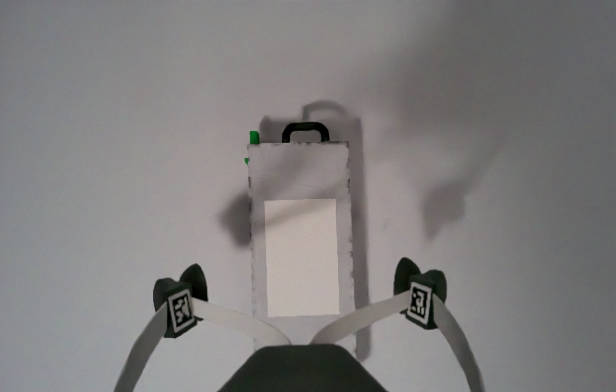

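Request:
{"name": "execute_actions", "arguments": {
  "actions": [
    {"r2": {"joints": {"lift_m": 1.055, "gripper_m": 0.09}, "pace": "fast"}}
  ],
  "cameras": []
}}

Request:
{"name": "execute_actions", "arguments": {
  "actions": [
    {"r2": {"joints": {"gripper_m": 0.008, "lift_m": 1.051}}}
  ],
  "cameras": []
}}

Request:
{"name": "execute_actions", "arguments": {
  "actions": [
    {"r2": {"joints": {"lift_m": 1.07, "arm_m": 0.1}, "pace": "fast"}}
  ],
  "cameras": []
}}

Request:
{"name": "execute_actions", "arguments": {
  "actions": [
    {"r2": {"base": {"strafe_m": 0.5}, "pace": "fast"}}
  ],
  "cameras": ["r2_wrist_camera"]
}}

Scene clock: 311.67 s.
r1.base_odometry: x=-1.617 y=+0.459 heading=-2.254 (m, m, rad; r1's odometry frame)
r1.turned_by_wheels: +0.000 (rad since the last result)
r1.turned_by_imu: +0.000 (rad since the last result)
r1.base_tilt: forward=+0.0 right=-0.3 (deg)
r1.lidar_m: 0.52 0.58 0.77 2.38 2.48 1.01 0.93 1.00 2.48 2.37 1.12 0.57
r1.base_status: not commanded
r1.joint_positions: lift_m=+1.100 arm_m=+0.002 wrist_yaw_rad=+0.000 wrist_pitch_rad=+1.570 wrist_roll_rad=+0.040 gripper_m=+0.100
r1.joint_status: not commanded
r1.motor_effort: lift_m=+21(21) arm_m=-9(9) wrist_yaw_rad=-1(0) wrist_pitch_rad=-1(2) wrist_roll_rad=-1(2) gripper_m=-2(1) wheel_0=-1(1) wheel_1=+1(1) wheel_2=-1(1) (%)
r1.hand_pose: x=+0.1735 y=-0.0874 z=+0.9896 quat_wxyz=(+0.707, +0.014, +0.707, -0.014) (m; r1's base frame)
r1.wrist_depth_mm: 1138 1160 1138 1160 1182 1205 1182 / 1138 1138 1182 1160 1205 1229 1205 / 1160 1138 1160 1160 1182 1205 1205 / 1138 1160 1160 1205 1182 1255 1255 / 1118 1182 991 1008 1205 1255 1255 / 1205 1182 1008 809 1205 1281 1255 / 1205 1182 1205 - 1255 1255 1281
r2.base_odometry: x=+0.670 y=-1.713 heading=-2.460 (m, m, rad; r2's odometry frame)
r2.turned_by_wheels: +0.000 (rad since the last result)
r2.turned_by_imu: +0.000 (rad since the last result)
r2.base_tilt: forward=+0.1 right=-0.2 (deg)
r2.lidar_m: 0.40 0.43 0.93 2.15 2.23 3.08 1.04 1.10 2.65 2.57 0.63 0.45
r2.base_status: not commanded
r2.joint_positions: lift_m=+1.055 arm_m=+0.486 wrist_yaw_rad=+0.000 wrist_pitch_rad=+1.570 wrist_roll_rad=+0.040 gripper_m=+0.090
r2.joint_status: all done
r2.motor_effort: lift_m=+18(17) arm_m=+7(8) wrist_yaw_rad=-1(1) wrist_pitch_rad=+0(0) wrist_roll_rad=-3(2) gripper_m=-2(1) wheel_0=+4(4) wheel_1=-1(1) wheel_2=+0(0) (%)
r2.hand_pose: x=+0.6569 y=-0.0874 z=+0.9449 quat_wxyz=(+0.707, +0.014, +0.707, -0.014) (m; r2's base frame)
r2.wrist_depth_mm: 256 257 257 259 260 262 262 / 255 256 257 258 259 260 262 / 254 255 256 218 258 260 260 / 254 255 256 216 258 259 260 / 253 255 255 216 256 258 259 / 253 253 199 216 199 258 258 / 252 253 254 122 257 257 257
pictures: none
No camera images: the call's "cameras" was empty. Leave "cameras" out to get every camera's image.

Scene clock: 313.30 s.
r1.base_odometry: x=-1.617 y=+0.459 heading=-2.254 (m, m, rad; r1's odometry frame)
r1.turned_by_wheels: +0.000 (rad since the last result)
r1.turned_by_imu: +0.000 (rad since the last result)
r1.base_tilt: forward=+0.0 right=-0.3 (deg)
r1.lidar_m: 0.55 0.58 0.79 2.38 2.47 0.98 0.93 0.99 2.47 2.36 1.13 0.59
r1.base_status: not commanded
r1.joint_positions: lift_m=+1.100 arm_m=+0.002 wrist_yaw_rad=+0.000 wrist_pitch_rad=+1.570 wrist_roll_rad=+0.040 gripper_m=+0.100
r1.joint_status: not commanded
r1.motor_effort: lift_m=+21(22) arm_m=-9(9) wrist_yaw_rad=-1(0) wrist_pitch_rad=-2(1) wrist_roll_rad=-2(3) gripper_m=-2(1) wheel_0=-1(1) wheel_1=+1(1) wheel_2=-1(1) (%)
r1.hand_pose: x=+0.1735 y=-0.0874 z=+0.9896 quat_wxyz=(+0.707, +0.014, +0.707, -0.014) (m; r1's base frame)
r1.wrist_depth_mm: 1118 1138 1182 1160 1160 1182 1205 / 1138 1138 1138 1182 1182 1182 1205 / 1182 1138 1229 1182 1229 1205 1229 / 1160 1160 1160 1160 1229 1205 1229 / 1160 1182 1008 1008 1255 1255 1229 / 1182 1160 1008 831 1255 1229 1255 / 1205 1205 1182 - 1255 1281 1281
r2.base_odometry: x=+0.670 y=-1.713 heading=-2.460 (m, m, rad; r2's odometry frame)
r2.turned_by_wheels: +0.000 (rad since the last result)
r2.turned_by_imu: +0.000 (rad since the last result)
r2.base_tilt: forward=+0.2 right=-0.2 (deg)
r2.lidar_m: 0.39 0.44 0.95 2.15 2.23 3.07 1.05 1.10 2.68 2.57 0.63 0.45
r2.base_status: not commanded
r2.joint_positions: lift_m=+1.051 arm_m=+0.486 wrist_yaw_rad=+0.000 wrist_pitch_rad=+1.570 wrist_roll_rad=+0.040 gripper_m=+0.008
r2.joint_status: all done
r2.motor_effort: lift_m=+20(20) arm_m=+8(7) wrist_yaw_rad=+0(0) wrist_pitch_rad=-1(0) wrist_roll_rad=-1(2) gripper_m=-24(24) wheel_0=+3(4) wheel_1=-1(1) wheel_2=+0(0) (%)
r2.hand_pose: x=+0.6568 y=-0.0874 z=+0.9407 quat_wxyz=(+0.707, +0.014, +0.707, -0.014) (m; r2's base frame)
r2.wrist_depth_mm: 249 250 251 252 253 255 255 / 250 250 251 251 253 254 255 / 248 250 250 198 253 253 254 / 248 249 251 198 252 252 253 / 248 249 249 197 251 252 253 / 247 247 196 196 187 250 252 / 247 248 248 151 251 250 252
pictures: none
No camera images: the call's "cameras" was empty. Leave "cameras" out to get every camera's image.

Scene clock: 315.20 s.
r1.base_odometry: x=-1.617 y=+0.459 heading=-2.254 (m, m, rad; r1's odometry frame)
r1.turned_by_wheels: +0.000 (rad since the last result)
r1.turned_by_imu: +0.000 (rad since the last result)
r1.base_tilt: forward=+0.0 right=-0.3 (deg)
r1.lidar_m: 0.53 0.56 0.78 2.36 2.48 0.96 0.92 0.97 2.46 2.33 1.11 0.59
r1.base_status: not commanded
r1.joint_positions: lift_m=+1.100 arm_m=+0.002 wrist_yaw_rad=+0.000 wrist_pitch_rad=+1.570 wrist_roll_rad=+0.040 gripper_m=+0.100
r1.joint_status: not commanded
r1.motor_effort: lift_m=+21(21) arm_m=-9(9) wrist_yaw_rad=-3(2) wrist_pitch_rad=-1(1) wrist_roll_rad=-2(4) gripper_m=-2(1) wheel_0=-1(1) wheel_1=+1(2) wheel_2=-1(1) (%)
r1.hand_pose: x=+0.1735 y=-0.0874 z=+0.9896 quat_wxyz=(+0.707, +0.014, +0.707, -0.014) (m; r1's base frame)
r1.wrist_depth_mm: 1098 1160 1160 1160 1138 1182 1205 / 1182 1160 1160 1205 1205 1205 1205 / 1160 1182 1160 1205 1229 1205 1229 / 1182 1182 1182 1205 1205 1205 1229 / 1160 1205 976 1008 1255 1255 1255 / 1229 1205 1008 831 1255 1255 1255 / 1205 1229 1205 - 1255 1255 1281
r2.base_odometry: x=+0.670 y=-1.713 heading=-2.460 (m, m, rad; r2's odometry frame)
r2.turned_by_wheels: +0.000 (rad since the last result)
r2.turned_by_imu: +0.000 (rad since the last result)
r2.base_tilt: forward=+0.2 right=-0.2 (deg)
r2.lidar_m: 0.36 0.43 0.91 2.17 2.23 3.04 1.06 1.12 2.68 2.57 0.63 0.36
r2.base_status: not commanded
r2.joint_positions: lift_m=+1.069 arm_m=+0.101 wrist_yaw_rad=+0.000 wrist_pitch_rad=+1.571 wrist_roll_rad=+0.040 gripper_m=+0.008
r2.joint_status: all done
r2.motor_effort: lift_m=+26(28) arm_m=-7(10) wrist_yaw_rad=+1(1) wrist_pitch_rad=-3(4) wrist_roll_rad=-4(1) gripper_m=-23(23) wheel_0=+3(3) wheel_1=-1(1) wheel_2=+0(0) (%)
r2.hand_pose: x=+0.2722 y=-0.0874 z=+0.9592 quat_wxyz=(+0.707, +0.014, +0.707, -0.014) (m; r2's base frame)
r2.wrist_depth_mm: 270 271 271 273 276 276 277 / 283 293 304 294 1078 1118 1160 / 1182 1182 1182 198 1205 1205 1205 / 1182 1182 1182 198 1182 1205 1205 / 1182 1182 1182 197 1205 1205 1205 / 1182 1182 197 196 186 1205 1182 / 1182 1182 1078 151 1182 1182 1182
pictures: none
No camera images: the call's "cameras" was empty. Leave "cameras" out to get every camera's image.

Scene clock: 318.00 s.
r1.base_odometry: x=-1.617 y=+0.459 heading=-2.254 (m, m, rad; r1's odometry frame)
r1.turned_by_wheels: +0.000 (rad since the last result)
r1.turned_by_imu: +0.000 (rad since the last result)
r1.base_tilt: forward=-0.1 right=-0.3 (deg)
r1.lidar_m: 0.52 0.57 0.74 2.36 2.49 0.98 0.92 0.96 2.48 2.38 1.15 0.57
r1.base_status: not commanded
r1.joint_positions: lift_m=+1.100 arm_m=+0.002 wrist_yaw_rad=+0.000 wrist_pitch_rad=+1.570 wrist_roll_rad=+0.040 gripper_m=+0.100
r1.joint_status: not commanded
r1.motor_effort: lift_m=+22(21) arm_m=-9(9) wrist_yaw_rad=-2(2) wrist_pitch_rad=-2(2) wrist_roll_rad=-2(2) gripper_m=+0(0) wheel_0=-1(1) wheel_1=+1(1) wheel_2=-1(1) (%)
r1.hand_pose: x=+0.1735 y=-0.0874 z=+0.9896 quat_wxyz=(+0.707, +0.014, +0.707, -0.014) (m; r1's base frame)
r1.wrist_depth_mm: 1160 1118 1138 1160 1160 1182 1205 / 1160 1138 1138 1182 1205 1229 1205 / 1138 1182 1182 1205 1205 1229 1205 / 1160 1138 1182 1205 1229 1255 1255 / 1182 1182 1008 1025 1229 1229 1229 / 1182 1182 1025 820 1229 1255 1281 / 1205 1182 1205 - 1281 1255 1281
r2.base_odometry: x=+0.985 y=-2.102 heading=-2.460 (m, m, rad; r2's odometry frame)
r2.turned_by_wheels: +0.000 (rad since the last result)
r2.turned_by_imu: +0.001 (rad since the last result)
r2.base_tilt: forward=+0.1 right=-0.2 (deg)
r2.lidar_m: 0.34 0.66 0.90 1.65 1.74 2.38 1.38 1.14 3.19 2.48 0.61 0.53
r2.base_status: done
r2.joint_positions: lift_m=+1.070 arm_m=+0.101 wrist_yaw_rad=+0.000 wrist_pitch_rad=+1.570 wrist_roll_rad=+0.040 gripper_m=+0.008
r2.joint_status: not commanded
r2.motor_effort: lift_m=+26(26) arm_m=-7(7) wrist_yaw_rad=+1(1) wrist_pitch_rad=-2(2) wrist_roll_rad=+0(3) gripper_m=-24(25) wheel_0=-4(12) wheel_1=+0(10) wheel_2=+0(3) (%)
r2.hand_pose: x=+0.2723 y=-0.0874 z=+0.9592 quat_wxyz=(+0.707, +0.014, +0.707, -0.014) (m; r2's base frame)
r2.wrist_depth_mm: 640 654 668 691 715 732 676 / 904 931 976 946 1060 1118 1160 / 1182 1182 1205 199 1182 1205 1229 / 1205 1205 1160 198 1205 1229 1205 / 1160 1182 1160 197 1229 1205 1205 / 1160 1160 196 196 185 1205 1205 / 1182 1182 1098 151 1182 1205 1205
pictures: r2_wrist_camera
camera_calibration (this result's frames):
r2_wrist_camera: T_world_to_cam=[[-0.0758234, -0.997043, 0.0124681, -0.0828955], [-0.997119, 0.0757919, -0.00298202, 0.343405], [0.00202823, -0.0126583, -0.999918, 1.1902], [0, 0, 0, 1]] pos_world=[0.333716, -0.0936119, 1.19216]
Images, in order (width x height): r2_wrist_camera 616x392.

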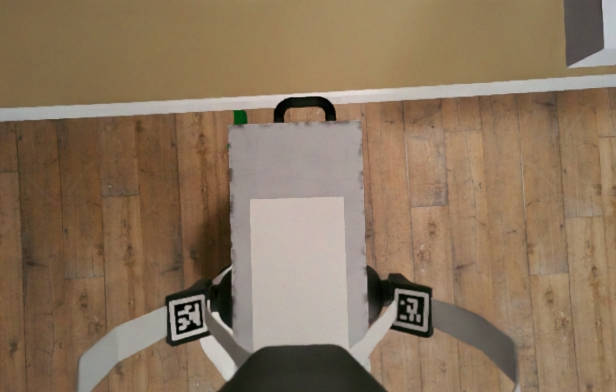

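Request:
{"name": "execute_actions", "arguments": {
  "actions": [
    {"r2": {"base": {"translate_m": -1.795}, "joints": {"lift_m": 1.03}, "pace": "fast"}}
  ],
  "cameras": []
}}

Request:
{"name": "execute_actions", "arguments": {
  "actions": [
    {"r2": {"base": {"rotate_rad": -1.56}, "joints": {"arm_m": 0.2}, "pace": "fast"}}
  ],
  "cameras": []
}}

Request:
{"name": "execute_actions", "arguments": {
  "actions": [
    {"r2": {"joints": {"arm_m": 0.45}}}
  ],
  "cameras": ["r2_wrist_camera", "r2_head_camera"]
}}

Scene clock: 324.97 s.
r1.base_odometry: x=-1.617 y=+0.459 heading=-2.254 (m, m, rad; r1's odometry frame)
r1.turned_by_wheels: +0.000 (rad since the last result)
r1.turned_by_imu: +0.001 (rad since the last result)
r1.base_tilt: forward=-0.1 right=-0.4 (deg)
r1.lidar_m: 0.54 0.57 0.79 2.38 2.47 0.99 0.93 0.97 2.46 2.36 1.14 0.57
r1.base_status: not commanded
r1.joint_positions: lift_m=+1.100 arm_m=+0.002 wrist_yaw_rad=+0.000 wrist_pitch_rad=+1.570 wrist_roll_rad=+0.040 gripper_m=+0.100
r1.joint_status: not commanded
r1.motor_effort: lift_m=+22(21) arm_m=-8(9) wrist_yaw_rad=-2(1) wrist_pitch_rad=-2(2) wrist_roll_rad=-2(0) gripper_m=-1(1) wheel_0=-1(1) wheel_1=+1(1) wheel_2=-1(1) (%)
r1.hand_pose: x=+0.1735 y=-0.0874 z=+0.9896 quat_wxyz=(+0.707, +0.014, +0.707, -0.014) (m; r1's base frame)
r1.wrist_depth_mm: 1098 1138 1138 1182 1205 1182 1205 / 1138 1160 1160 1160 1182 1205 1182 / 1138 1160 1182 1160 1205 1229 1205 / 1160 1160 1138 1182 1229 1229 1229 / 1182 1182 991 976 1205 1229 1255 / 1160 1205 1008 831 1255 1281 1255 / 1205 1205 1205 - 1229 1255 1308
r2.base_odometry: x=+2.379 y=-0.971 heading=-2.460 (m, m, rad; r2's odometry frame)
r2.turned_by_wheels: +0.000 (rad since the last result)
r2.turned_by_imu: -0.002 (rad since the last result)
r2.base_tilt: forward=+0.1 right=-0.2 (deg)
r2.lidar_m: 0.33 2.42 1.73 1.64 1.72 1.94 1.85 0.49 0.33 0.31 0.33 0.48
r2.base_status: done
r2.joint_positions: lift_m=+1.030 arm_m=+0.101 wrist_yaw_rad=+0.000 wrist_pitch_rad=+1.570 wrist_roll_rad=+0.040 gripper_m=+0.008
r2.joint_status: all done
r2.motor_effort: lift_m=+21(24) arm_m=-8(8) wrist_yaw_rad=+0(1) wrist_pitch_rad=-1(2) wrist_roll_rad=-1(2) gripper_m=-24(23) wheel_0=-4(8) wheel_1=-2(7) wheel_2=+2(13) (%)
r2.hand_pose: x=+0.2723 y=-0.0874 z=+0.9196 quat_wxyz=(+0.707, +0.014, +0.707, -0.014) (m; r2's base frame)
r2.wrist_depth_mm: 1160 1160 1160 1160 1160 1160 392 / 1160 1138 1160 1160 1160 1160 392 / 1138 1138 1160 199 1182 1160 389 / 1138 1138 1160 198 1138 1160 392 / 1160 1160 1160 197 1160 1182 387 / 1118 1118 196 196 186 1160 387 / 1118 1138 917 151 1160 1138 387
pictures: none
No camera images: the call's "cameras" was empty. Leave "cameras" out to get every camera's image.

Scene clock: 327.30 s.
r1.base_odometry: x=-1.617 y=+0.459 heading=-2.254 (m, m, rad; r1's odometry frame)
r1.turned_by_wheels: +0.000 (rad since the last result)
r1.turned_by_imu: +0.000 (rad since the last result)
r1.base_tilt: forward=+0.0 right=-0.3 (deg)
r1.lidar_m: 0.55 0.58 0.79 2.38 2.49 0.98 0.92 0.98 2.45 2.36 1.16 0.58
r1.base_status: not commanded
r1.joint_positions: lift_m=+1.100 arm_m=+0.002 wrist_yaw_rad=+0.000 wrist_pitch_rad=+1.570 wrist_roll_rad=+0.040 gripper_m=+0.100
r1.joint_status: not commanded
r1.motor_effort: lift_m=+21(21) arm_m=-9(9) wrist_yaw_rad=+0(2) wrist_pitch_rad=-1(2) wrist_roll_rad=+0(3) gripper_m=-1(1) wheel_0=-1(1) wheel_1=+1(1) wheel_2=-1(1) (%)
r1.hand_pose: x=+0.1735 y=-0.0874 z=+0.9896 quat_wxyz=(+0.707, +0.014, +0.707, -0.014) (m; r1's base frame)
r1.wrist_depth_mm: 1160 1160 1160 1160 1160 1182 1182 / 1138 1160 1160 1182 1160 1182 1182 / 1138 1160 1160 1205 1182 1205 1255 / 1160 1182 1160 1229 1229 1229 1255 / 1182 1182 991 991 1229 1229 1229 / 1182 1205 1008 820 1229 1255 1308 / 1182 1229 1229 - 1281 1255 1255
r2.base_odometry: x=+2.379 y=-0.971 heading=+2.264 (m, m, rad; r2's odometry frame)
r2.turned_by_wheels: -1.559 (rad since the last result)
r2.turned_by_imu: -1.572 (rad since the last result)
r2.base_tilt: forward=+0.1 right=-0.2 (deg)
r2.lidar_m: 0.27 0.32 0.46 2.23 2.37 1.71 1.67 1.74 1.93 1.84 0.46 0.27
r2.base_status: done
r2.joint_positions: lift_m=+1.030 arm_m=+0.199 wrist_yaw_rad=+0.000 wrist_pitch_rad=+1.570 wrist_roll_rad=+0.040 gripper_m=+0.008
r2.joint_status: all done
r2.motor_effort: lift_m=+21(21) arm_m=+6(9) wrist_yaw_rad=-1(1) wrist_pitch_rad=-1(3) wrist_roll_rad=-1(1) gripper_m=-23(23) wheel_0=+2(9) wheel_1=+3(8) wheel_2=+4(9) (%)
r2.hand_pose: x=+0.3700 y=-0.0874 z=+0.9196 quat_wxyz=(+0.707, +0.014, +0.707, -0.014) (m; r2's base frame)
r2.wrist_depth_mm: 384 345 384 382 370 392 389 / 382 297 382 384 297 387 389 / 379 382 382 199 387 389 389 / 382 379 382 198 384 387 392 / 377 379 379 197 384 387 387 / 1138 382 197 196 186 1160 1182 / 1138 1138 931 151 1138 1138 1160
pictures: none
No camera images: the call's "cameras" was empty. Leave "cameras" out to get every camera's image.

Scene clock: 329.17 s.
r1.base_odometry: x=-1.617 y=+0.459 heading=-2.254 (m, m, rad; r1's odometry frame)
r1.turned_by_wheels: +0.000 (rad since the last result)
r1.turned_by_imu: +0.000 (rad since the last result)
r1.base_tilt: forward=-0.1 right=-0.4 (deg)
r1.lidar_m: 0.53 0.57 0.79 2.38 2.48 0.96 0.93 0.98 2.46 2.36 1.15 0.57
r1.base_status: not commanded
r1.joint_positions: lift_m=+1.100 arm_m=+0.002 wrist_yaw_rad=+0.000 wrist_pitch_rad=+1.570 wrist_roll_rad=+0.040 gripper_m=+0.100
r1.joint_status: not commanded
r1.motor_effort: lift_m=+21(21) arm_m=-9(9) wrist_yaw_rad=-1(1) wrist_pitch_rad=-2(1) wrist_roll_rad=-1(1) gripper_m=+0(1) wheel_0=-1(1) wheel_1=+1(1) wheel_2=-1(2) (%)
r1.hand_pose: x=+0.1735 y=-0.0874 z=+0.9896 quat_wxyz=(+0.707, +0.014, +0.707, -0.014) (m; r1's base frame)
r1.wrist_depth_mm: 1138 1138 1138 1205 1160 1205 1229 / 1138 1160 1160 1182 1160 1160 1205 / 1138 1182 1182 1182 1205 1182 1229 / 1160 1205 1205 1182 1229 1229 1255 / 1182 1205 976 991 1229 1205 1229 / 1229 1205 1008 831 1229 1255 1281 / 1205 1229 1229 - 1229 1255 1308
r2.base_odometry: x=+2.379 y=-0.971 heading=+2.264 (m, m, rad; r2's odometry frame)
r2.turned_by_wheels: +0.000 (rad since the last result)
r2.turned_by_imu: +0.000 (rad since the last result)
r2.base_tilt: forward=+0.2 right=-0.2 (deg)
r2.lidar_m: 0.29 0.33 0.47 2.21 2.32 1.71 1.65 1.73 1.93 1.86 0.44 0.33
r2.base_status: not commanded
r2.joint_positions: lift_m=+1.030 arm_m=+0.449 wrist_yaw_rad=+0.000 wrist_pitch_rad=+1.570 wrist_roll_rad=+0.040 gripper_m=+0.008
r2.joint_status: all done
r2.motor_effort: lift_m=+21(21) arm_m=+7(6) wrist_yaw_rad=-1(1) wrist_pitch_rad=+0(2) wrist_roll_rad=-2(1) gripper_m=-24(23) wheel_0=+2(3) wheel_1=+3(3) wheel_2=+3(3) (%)
r2.hand_pose: x=+0.6198 y=-0.0874 z=+0.9196 quat_wxyz=(+0.707, +0.014, +0.707, -0.014) (m; r2's base frame)
r2.wrist_depth_mm: 379 338 340 382 342 387 389 / 379 334 340 382 349 389 387 / 382 329 340 199 312 387 389 / 377 324 338 198 319 384 387 / 377 319 375 197 294 384 384 / 375 290 198 196 186 382 384 / 375 291 332 151 300 382 384
pictures: r2_head_camera, r2_wrist_camera
camera_calibration (this result's frames):
r2_wrist_camera: T_world_to_cam=[[-0.0753406, -0.99708, 0.0124375, -0.0563242], [-0.997155, 0.075304, -0.00338546, 0.690181], [0.00243898, -0.0126572, -0.999917, 1.14965], [0, 0, 0, 1]] pos_world=[0.68117, -0.0935818, 1.15259]
Images, in order (width x height): r2_head_camera 420x560, r2_wrist_camera 616x392.

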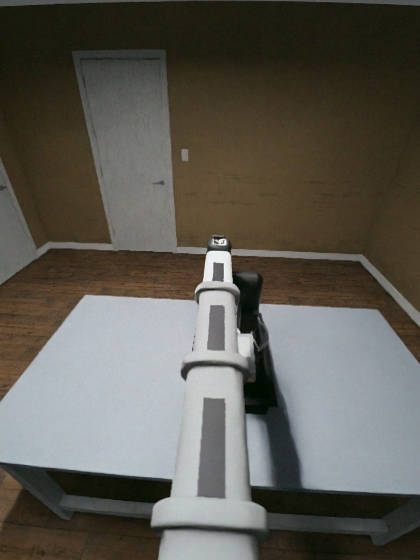

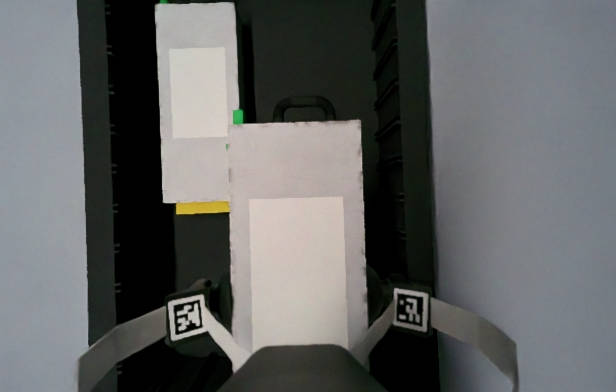

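Request:
{"name": "execute_actions", "arguments": {
  "actions": [
    {"r2": {"base": {"strafe_m": 0.012}, "joints": {"arm_m": 0.456, "lift_m": 0.96, "gripper_m": 0.02}}}
  ],
  "cameras": ["r2_wrist_camera"]
}}

Scene clock: 330.77 s.
r1.base_odometry: x=-1.617 y=+0.459 heading=-2.254 (m, m, rad; r1's odometry frame)
r1.turned_by_wheels: +0.000 (rad since the last result)
r1.turned_by_imu: +0.000 (rad since the last result)
r1.base_tilt: forward=-0.1 right=-0.4 (deg)
r1.lidar_m: 0.53 0.55 0.79 2.38 2.50 0.99 0.92 0.97 2.48 2.35 1.16 0.58
r1.base_status: not commanded
r1.joint_positions: lift_m=+1.100 arm_m=+0.002 wrist_yaw_rad=+0.000 wrist_pitch_rad=+1.570 wrist_roll_rad=+0.040 gripper_m=+0.100
r1.joint_status: not commanded
r1.motor_effort: lift_m=+21(21) arm_m=-9(9) wrist_yaw_rad=-2(1) wrist_pitch_rad=+0(1) wrist_roll_rad=+1(2) gripper_m=-1(0) wheel_0=-1(1) wheel_1=+1(1) wheel_2=-1(1) (%)
r1.hand_pose: x=+0.1735 y=-0.0874 z=+0.9896 quat_wxyz=(+0.707, +0.014, +0.707, -0.014) (m; r1's base frame)
r1.wrist_depth_mm: 1138 1118 1160 1138 1138 1205 1182 / 1160 1138 1160 1205 1182 1182 1205 / 1138 1160 1182 1182 1205 1205 1205 / 1182 1160 1160 1160 1229 1229 1205 / 1182 1182 991 1008 1255 1229 1255 / 1182 1205 1025 820 1255 1229 1281 / 1205 1205 1229 - 1229 1255 1281
r2.base_odometry: x=+2.370 y=-0.979 heading=+2.263 (m, m, rad; r2's odometry frame)
r2.turned_by_wheels: +0.000 (rad since the last result)
r2.turned_by_imu: +0.000 (rad since the last result)
r2.base_tilt: forward=+0.2 right=-0.2 (deg)
r2.lidar_m: 0.31 0.34 0.47 2.21 2.34 1.74 1.63 1.74 1.96 1.87 0.44 0.32
r2.base_status: done
r2.joint_positions: lift_m=+0.960 arm_m=+0.455 wrist_yaw_rad=+0.000 wrist_pitch_rad=+1.570 wrist_roll_rad=+0.040 gripper_m=+0.020
r2.joint_status: all done
r2.motor_effort: lift_m=+20(21) arm_m=+7(5) wrist_yaw_rad=-1(0) wrist_pitch_rad=-1(2) wrist_roll_rad=-2(1) gripper_m=-21(23) wheel_0=-4(10) wheel_1=+3(10) wheel_2=+0(1) (%)
r2.hand_pose: x=+0.6258 y=-0.0874 z=+0.8497 quat_wxyz=(+0.707, +0.014, +0.707, -0.014) (m; r2's base frame)
r2.wrist_depth_mm: 226 270 271 312 314 317 319 / 224 267 271 310 312 231 317 / 227 268 268 202 310 234 317 / 231 268 268 202 310 237 315 / 229 294 307 200 310 243 317 / 228 257 198 200 189 225 314 / 226 266 306 153 307 224 314
pictures: r2_wrist_camera
camera_calibration (this result's frames):
r2_wrist_camera: T_world_to_cam=[[-0.0753574, -0.997079, 0.0124586, -0.0550146], [-0.997154, 0.0753243, -0.00310683, 0.695622], [0.00215932, -0.0126573, -0.999918, 1.07986], [0, 0, 0, 1]] pos_world=[0.687165, -0.0935831, 1.08261]
Images, in order (width x height): r2_wrist_camera 616x392.

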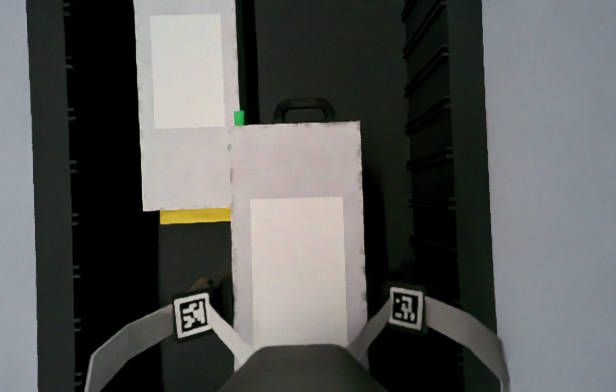

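Request:
{"name": "execute_actions", "arguments": {
  "actions": [
    {"r2": {"joints": {"lift_m": 0.906}}}
  ],
  "cameras": ["r2_wrist_camera"]
}}

Request:
{"name": "execute_actions", "arguments": {
  "actions": [
    {"r2": {"joints": {"gripper_m": 0.082}}}
  ],
  "cameras": ["r2_wrist_camera"]
}}

Scene clock: 332.03 s.
r1.base_odometry: x=-1.617 y=+0.459 heading=-2.254 (m, m, rad; r1's odometry frame)
r1.turned_by_wheels: +0.000 (rad since the last result)
r1.turned_by_imu: +0.000 (rad since the last result)
r1.base_tilt: forward=-0.1 right=-0.3 (deg)
r1.lidar_m: 0.54 0.56 0.81 2.40 2.47 0.99 0.91 1.00 2.47 2.35 1.13 0.57
r1.base_status: not commanded
r1.joint_positions: lift_m=+1.100 arm_m=+0.002 wrist_yaw_rad=+0.000 wrist_pitch_rad=+1.570 wrist_roll_rad=+0.040 gripper_m=+0.100
r1.joint_status: not commanded
r1.motor_effort: lift_m=+21(21) arm_m=-8(9) wrist_yaw_rad=-2(2) wrist_pitch_rad=-2(2) wrist_roll_rad=+0(0) gripper_m=+0(1) wheel_0=-1(1) wheel_1=+1(1) wheel_2=-1(2) (%)
r1.hand_pose: x=+0.1735 y=-0.0874 z=+0.9896 quat_wxyz=(+0.707, +0.014, +0.707, -0.014) (m; r1's base frame)
r1.wrist_depth_mm: 1118 1160 1160 1138 1182 1182 1182 / 1138 1160 1160 1182 1182 1205 1182 / 1138 1182 1182 1205 1182 1205 1255 / 1160 1160 1182 1205 1182 1229 1229 / 1182 1160 976 991 1205 1229 1255 / 1160 1182 991 820 1205 1229 1229 / 1182 1229 1205 - 1255 1255 1308
r2.base_odometry: x=+2.370 y=-0.979 heading=+2.263 (m, m, rad; r2's odometry frame)
r2.turned_by_wheels: +0.000 (rad since the last result)
r2.turned_by_imu: +0.000 (rad since the last result)
r2.base_tilt: forward=+0.1 right=-0.2 (deg)
r2.lidar_m: 0.32 0.34 0.45 2.21 2.31 1.72 1.65 1.74 1.95 1.87 0.44 0.34
r2.base_status: not commanded
r2.joint_positions: lift_m=+0.906 arm_m=+0.455 wrist_yaw_rad=+0.000 wrist_pitch_rad=+1.570 wrist_roll_rad=+0.040 gripper_m=+0.020
r2.joint_status: all done
r2.motor_effort: lift_m=+20(20) arm_m=+7(7) wrist_yaw_rad=+0(0) wrist_pitch_rad=-1(1) wrist_roll_rad=-3(2) gripper_m=-20(21) wheel_0=-4(4) wheel_1=+3(3) wheel_2=+0(0) (%)
r2.hand_pose: x=+0.6258 y=-0.0874 z=+0.7957 quat_wxyz=(+0.707, +0.014, +0.707, -0.014) (m; r2's base frame)
r2.wrist_depth_mm: 205 215 216 258 258 183 263 / 203 213 216 256 257 184 262 / 200 214 214 202 257 187 263 / 198 214 214 200 257 189 260 / 196 253 253 200 256 191 260 / 195 252 199 199 189 172 259 / 195 251 253 153 254 183 170
pictures: r2_wrist_camera
camera_calibration (this result's frames):
r2_wrist_camera: T_world_to_cam=[[-0.0753572, -0.997079, 0.0124589, -0.0543423], [-0.997154, 0.0753242, -0.00310291, 0.695453], [0.00215539, -0.0126573, -0.999918, 1.02588], [0, 0, 0, 1]] pos_world=[0.687168, -0.0935831, 1.02863]
Images, in order (width x height): r2_wrist_camera 616x392.

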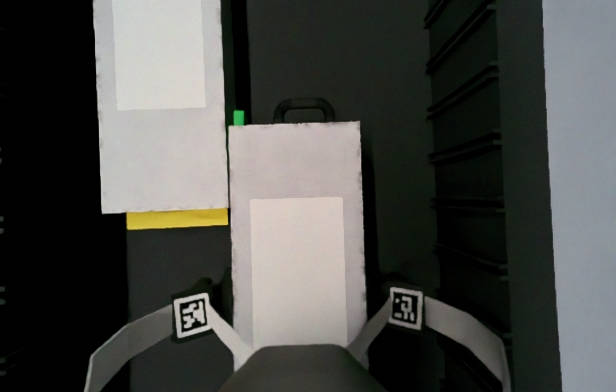

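Scene clock: 333.47 s.
r1.base_odometry: x=-1.617 y=+0.459 heading=-2.254 (m, m, rad; r1's odometry frame)
r1.turned_by_wheels: +0.000 (rad since the last result)
r1.turned_by_imu: +0.000 (rad since the last result)
r1.base_tilt: forward=-0.1 right=-0.4 (deg)
r1.lidar_m: 0.54 0.56 0.79 2.38 2.48 0.96 0.91 1.00 2.46 2.36 1.16 0.57
r1.base_status: not commanded
r1.joint_positions: lift_m=+1.100 arm_m=+0.002 wrist_yaw_rad=+0.000 wrist_pitch_rad=+1.570 wrist_roll_rad=+0.040 gripper_m=+0.100
r1.joint_status: not commanded
r1.motor_effort: lift_m=+21(21) arm_m=-9(9) wrist_yaw_rad=+0(2) wrist_pitch_rad=-2(1) wrist_roll_rad=+1(2) gripper_m=-1(2) wheel_0=-1(1) wheel_1=+1(1) wheel_2=-1(1) (%)
r1.hand_pose: x=+0.1735 y=-0.0874 z=+0.9896 quat_wxyz=(+0.707, +0.014, +0.707, -0.014) (m; r1's base frame)
r1.wrist_depth_mm: 1138 1138 1160 1160 1160 1229 1205 / 1160 1138 1182 1160 1205 1182 1205 / 1138 1160 1182 1182 1205 1182 1205 / 1160 1160 1205 1182 1205 1229 1255 / 1182 1205 991 991 1205 1205 1255 / 1205 1182 1008 798 1229 1255 1255 / 1182 1182 1229 - 1229 1281 1281
r2.base_odometry: x=+2.370 y=-0.979 heading=+2.263 (m, m, rad; r2's odometry frame)
r2.turned_by_wheels: +0.000 (rad since the last result)
r2.turned_by_imu: +0.000 (rad since the last result)
r2.base_tilt: forward=+0.1 right=-0.2 (deg)
r2.lidar_m: 0.31 0.33 0.48 2.20 2.36 1.71 1.65 1.73 1.96 1.88 0.46 0.35
r2.base_status: not commanded
r2.joint_positions: lift_m=+0.906 arm_m=+0.455 wrist_yaw_rad=+0.000 wrist_pitch_rad=+1.570 wrist_roll_rad=+0.040 gripper_m=+0.082
r2.joint_status: all done
r2.motor_effort: lift_m=+20(21) arm_m=+7(7) wrist_yaw_rad=+0(0) wrist_pitch_rad=+0(3) wrist_roll_rad=-3(2) gripper_m=-1(22) wheel_0=-4(4) wheel_1=+3(3) wheel_2=+0(0) (%)
r2.hand_pose: x=+0.6257 y=-0.0874 z=+0.7957 quat_wxyz=(+0.707, +0.014, +0.707, -0.014) (m; r2's base frame)
r2.wrist_depth_mm: 206 217 218 259 260 183 265 / 203 216 217 258 259 184 265 / 201 216 217 218 259 186 264 / 200 216 216 218 259 189 263 / 197 254 255 217 258 190 262 / 196 254 195 216 198 191 262 / 195 251 254 122 256 173 260
pictures: r2_wrist_camera
camera_calibration (this result's frames):
r2_wrist_camera: T_world_to_cam=[[-0.075485, -0.997069, 0.0124687, -0.0542727], [-0.997145, 0.0754535, -0.00297358, 0.695311], [0.00202406, -0.0126576, -0.999918, 1.02597], [0, 0, 0, 1]] pos_world=[0.687153, -0.0935911, 1.02863]
Images, in order (width x height): r2_wrist_camera 616x392.

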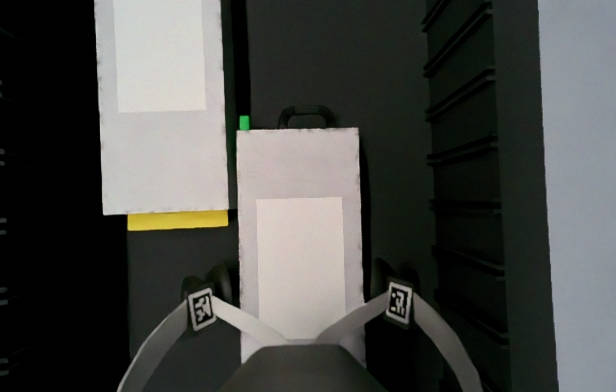

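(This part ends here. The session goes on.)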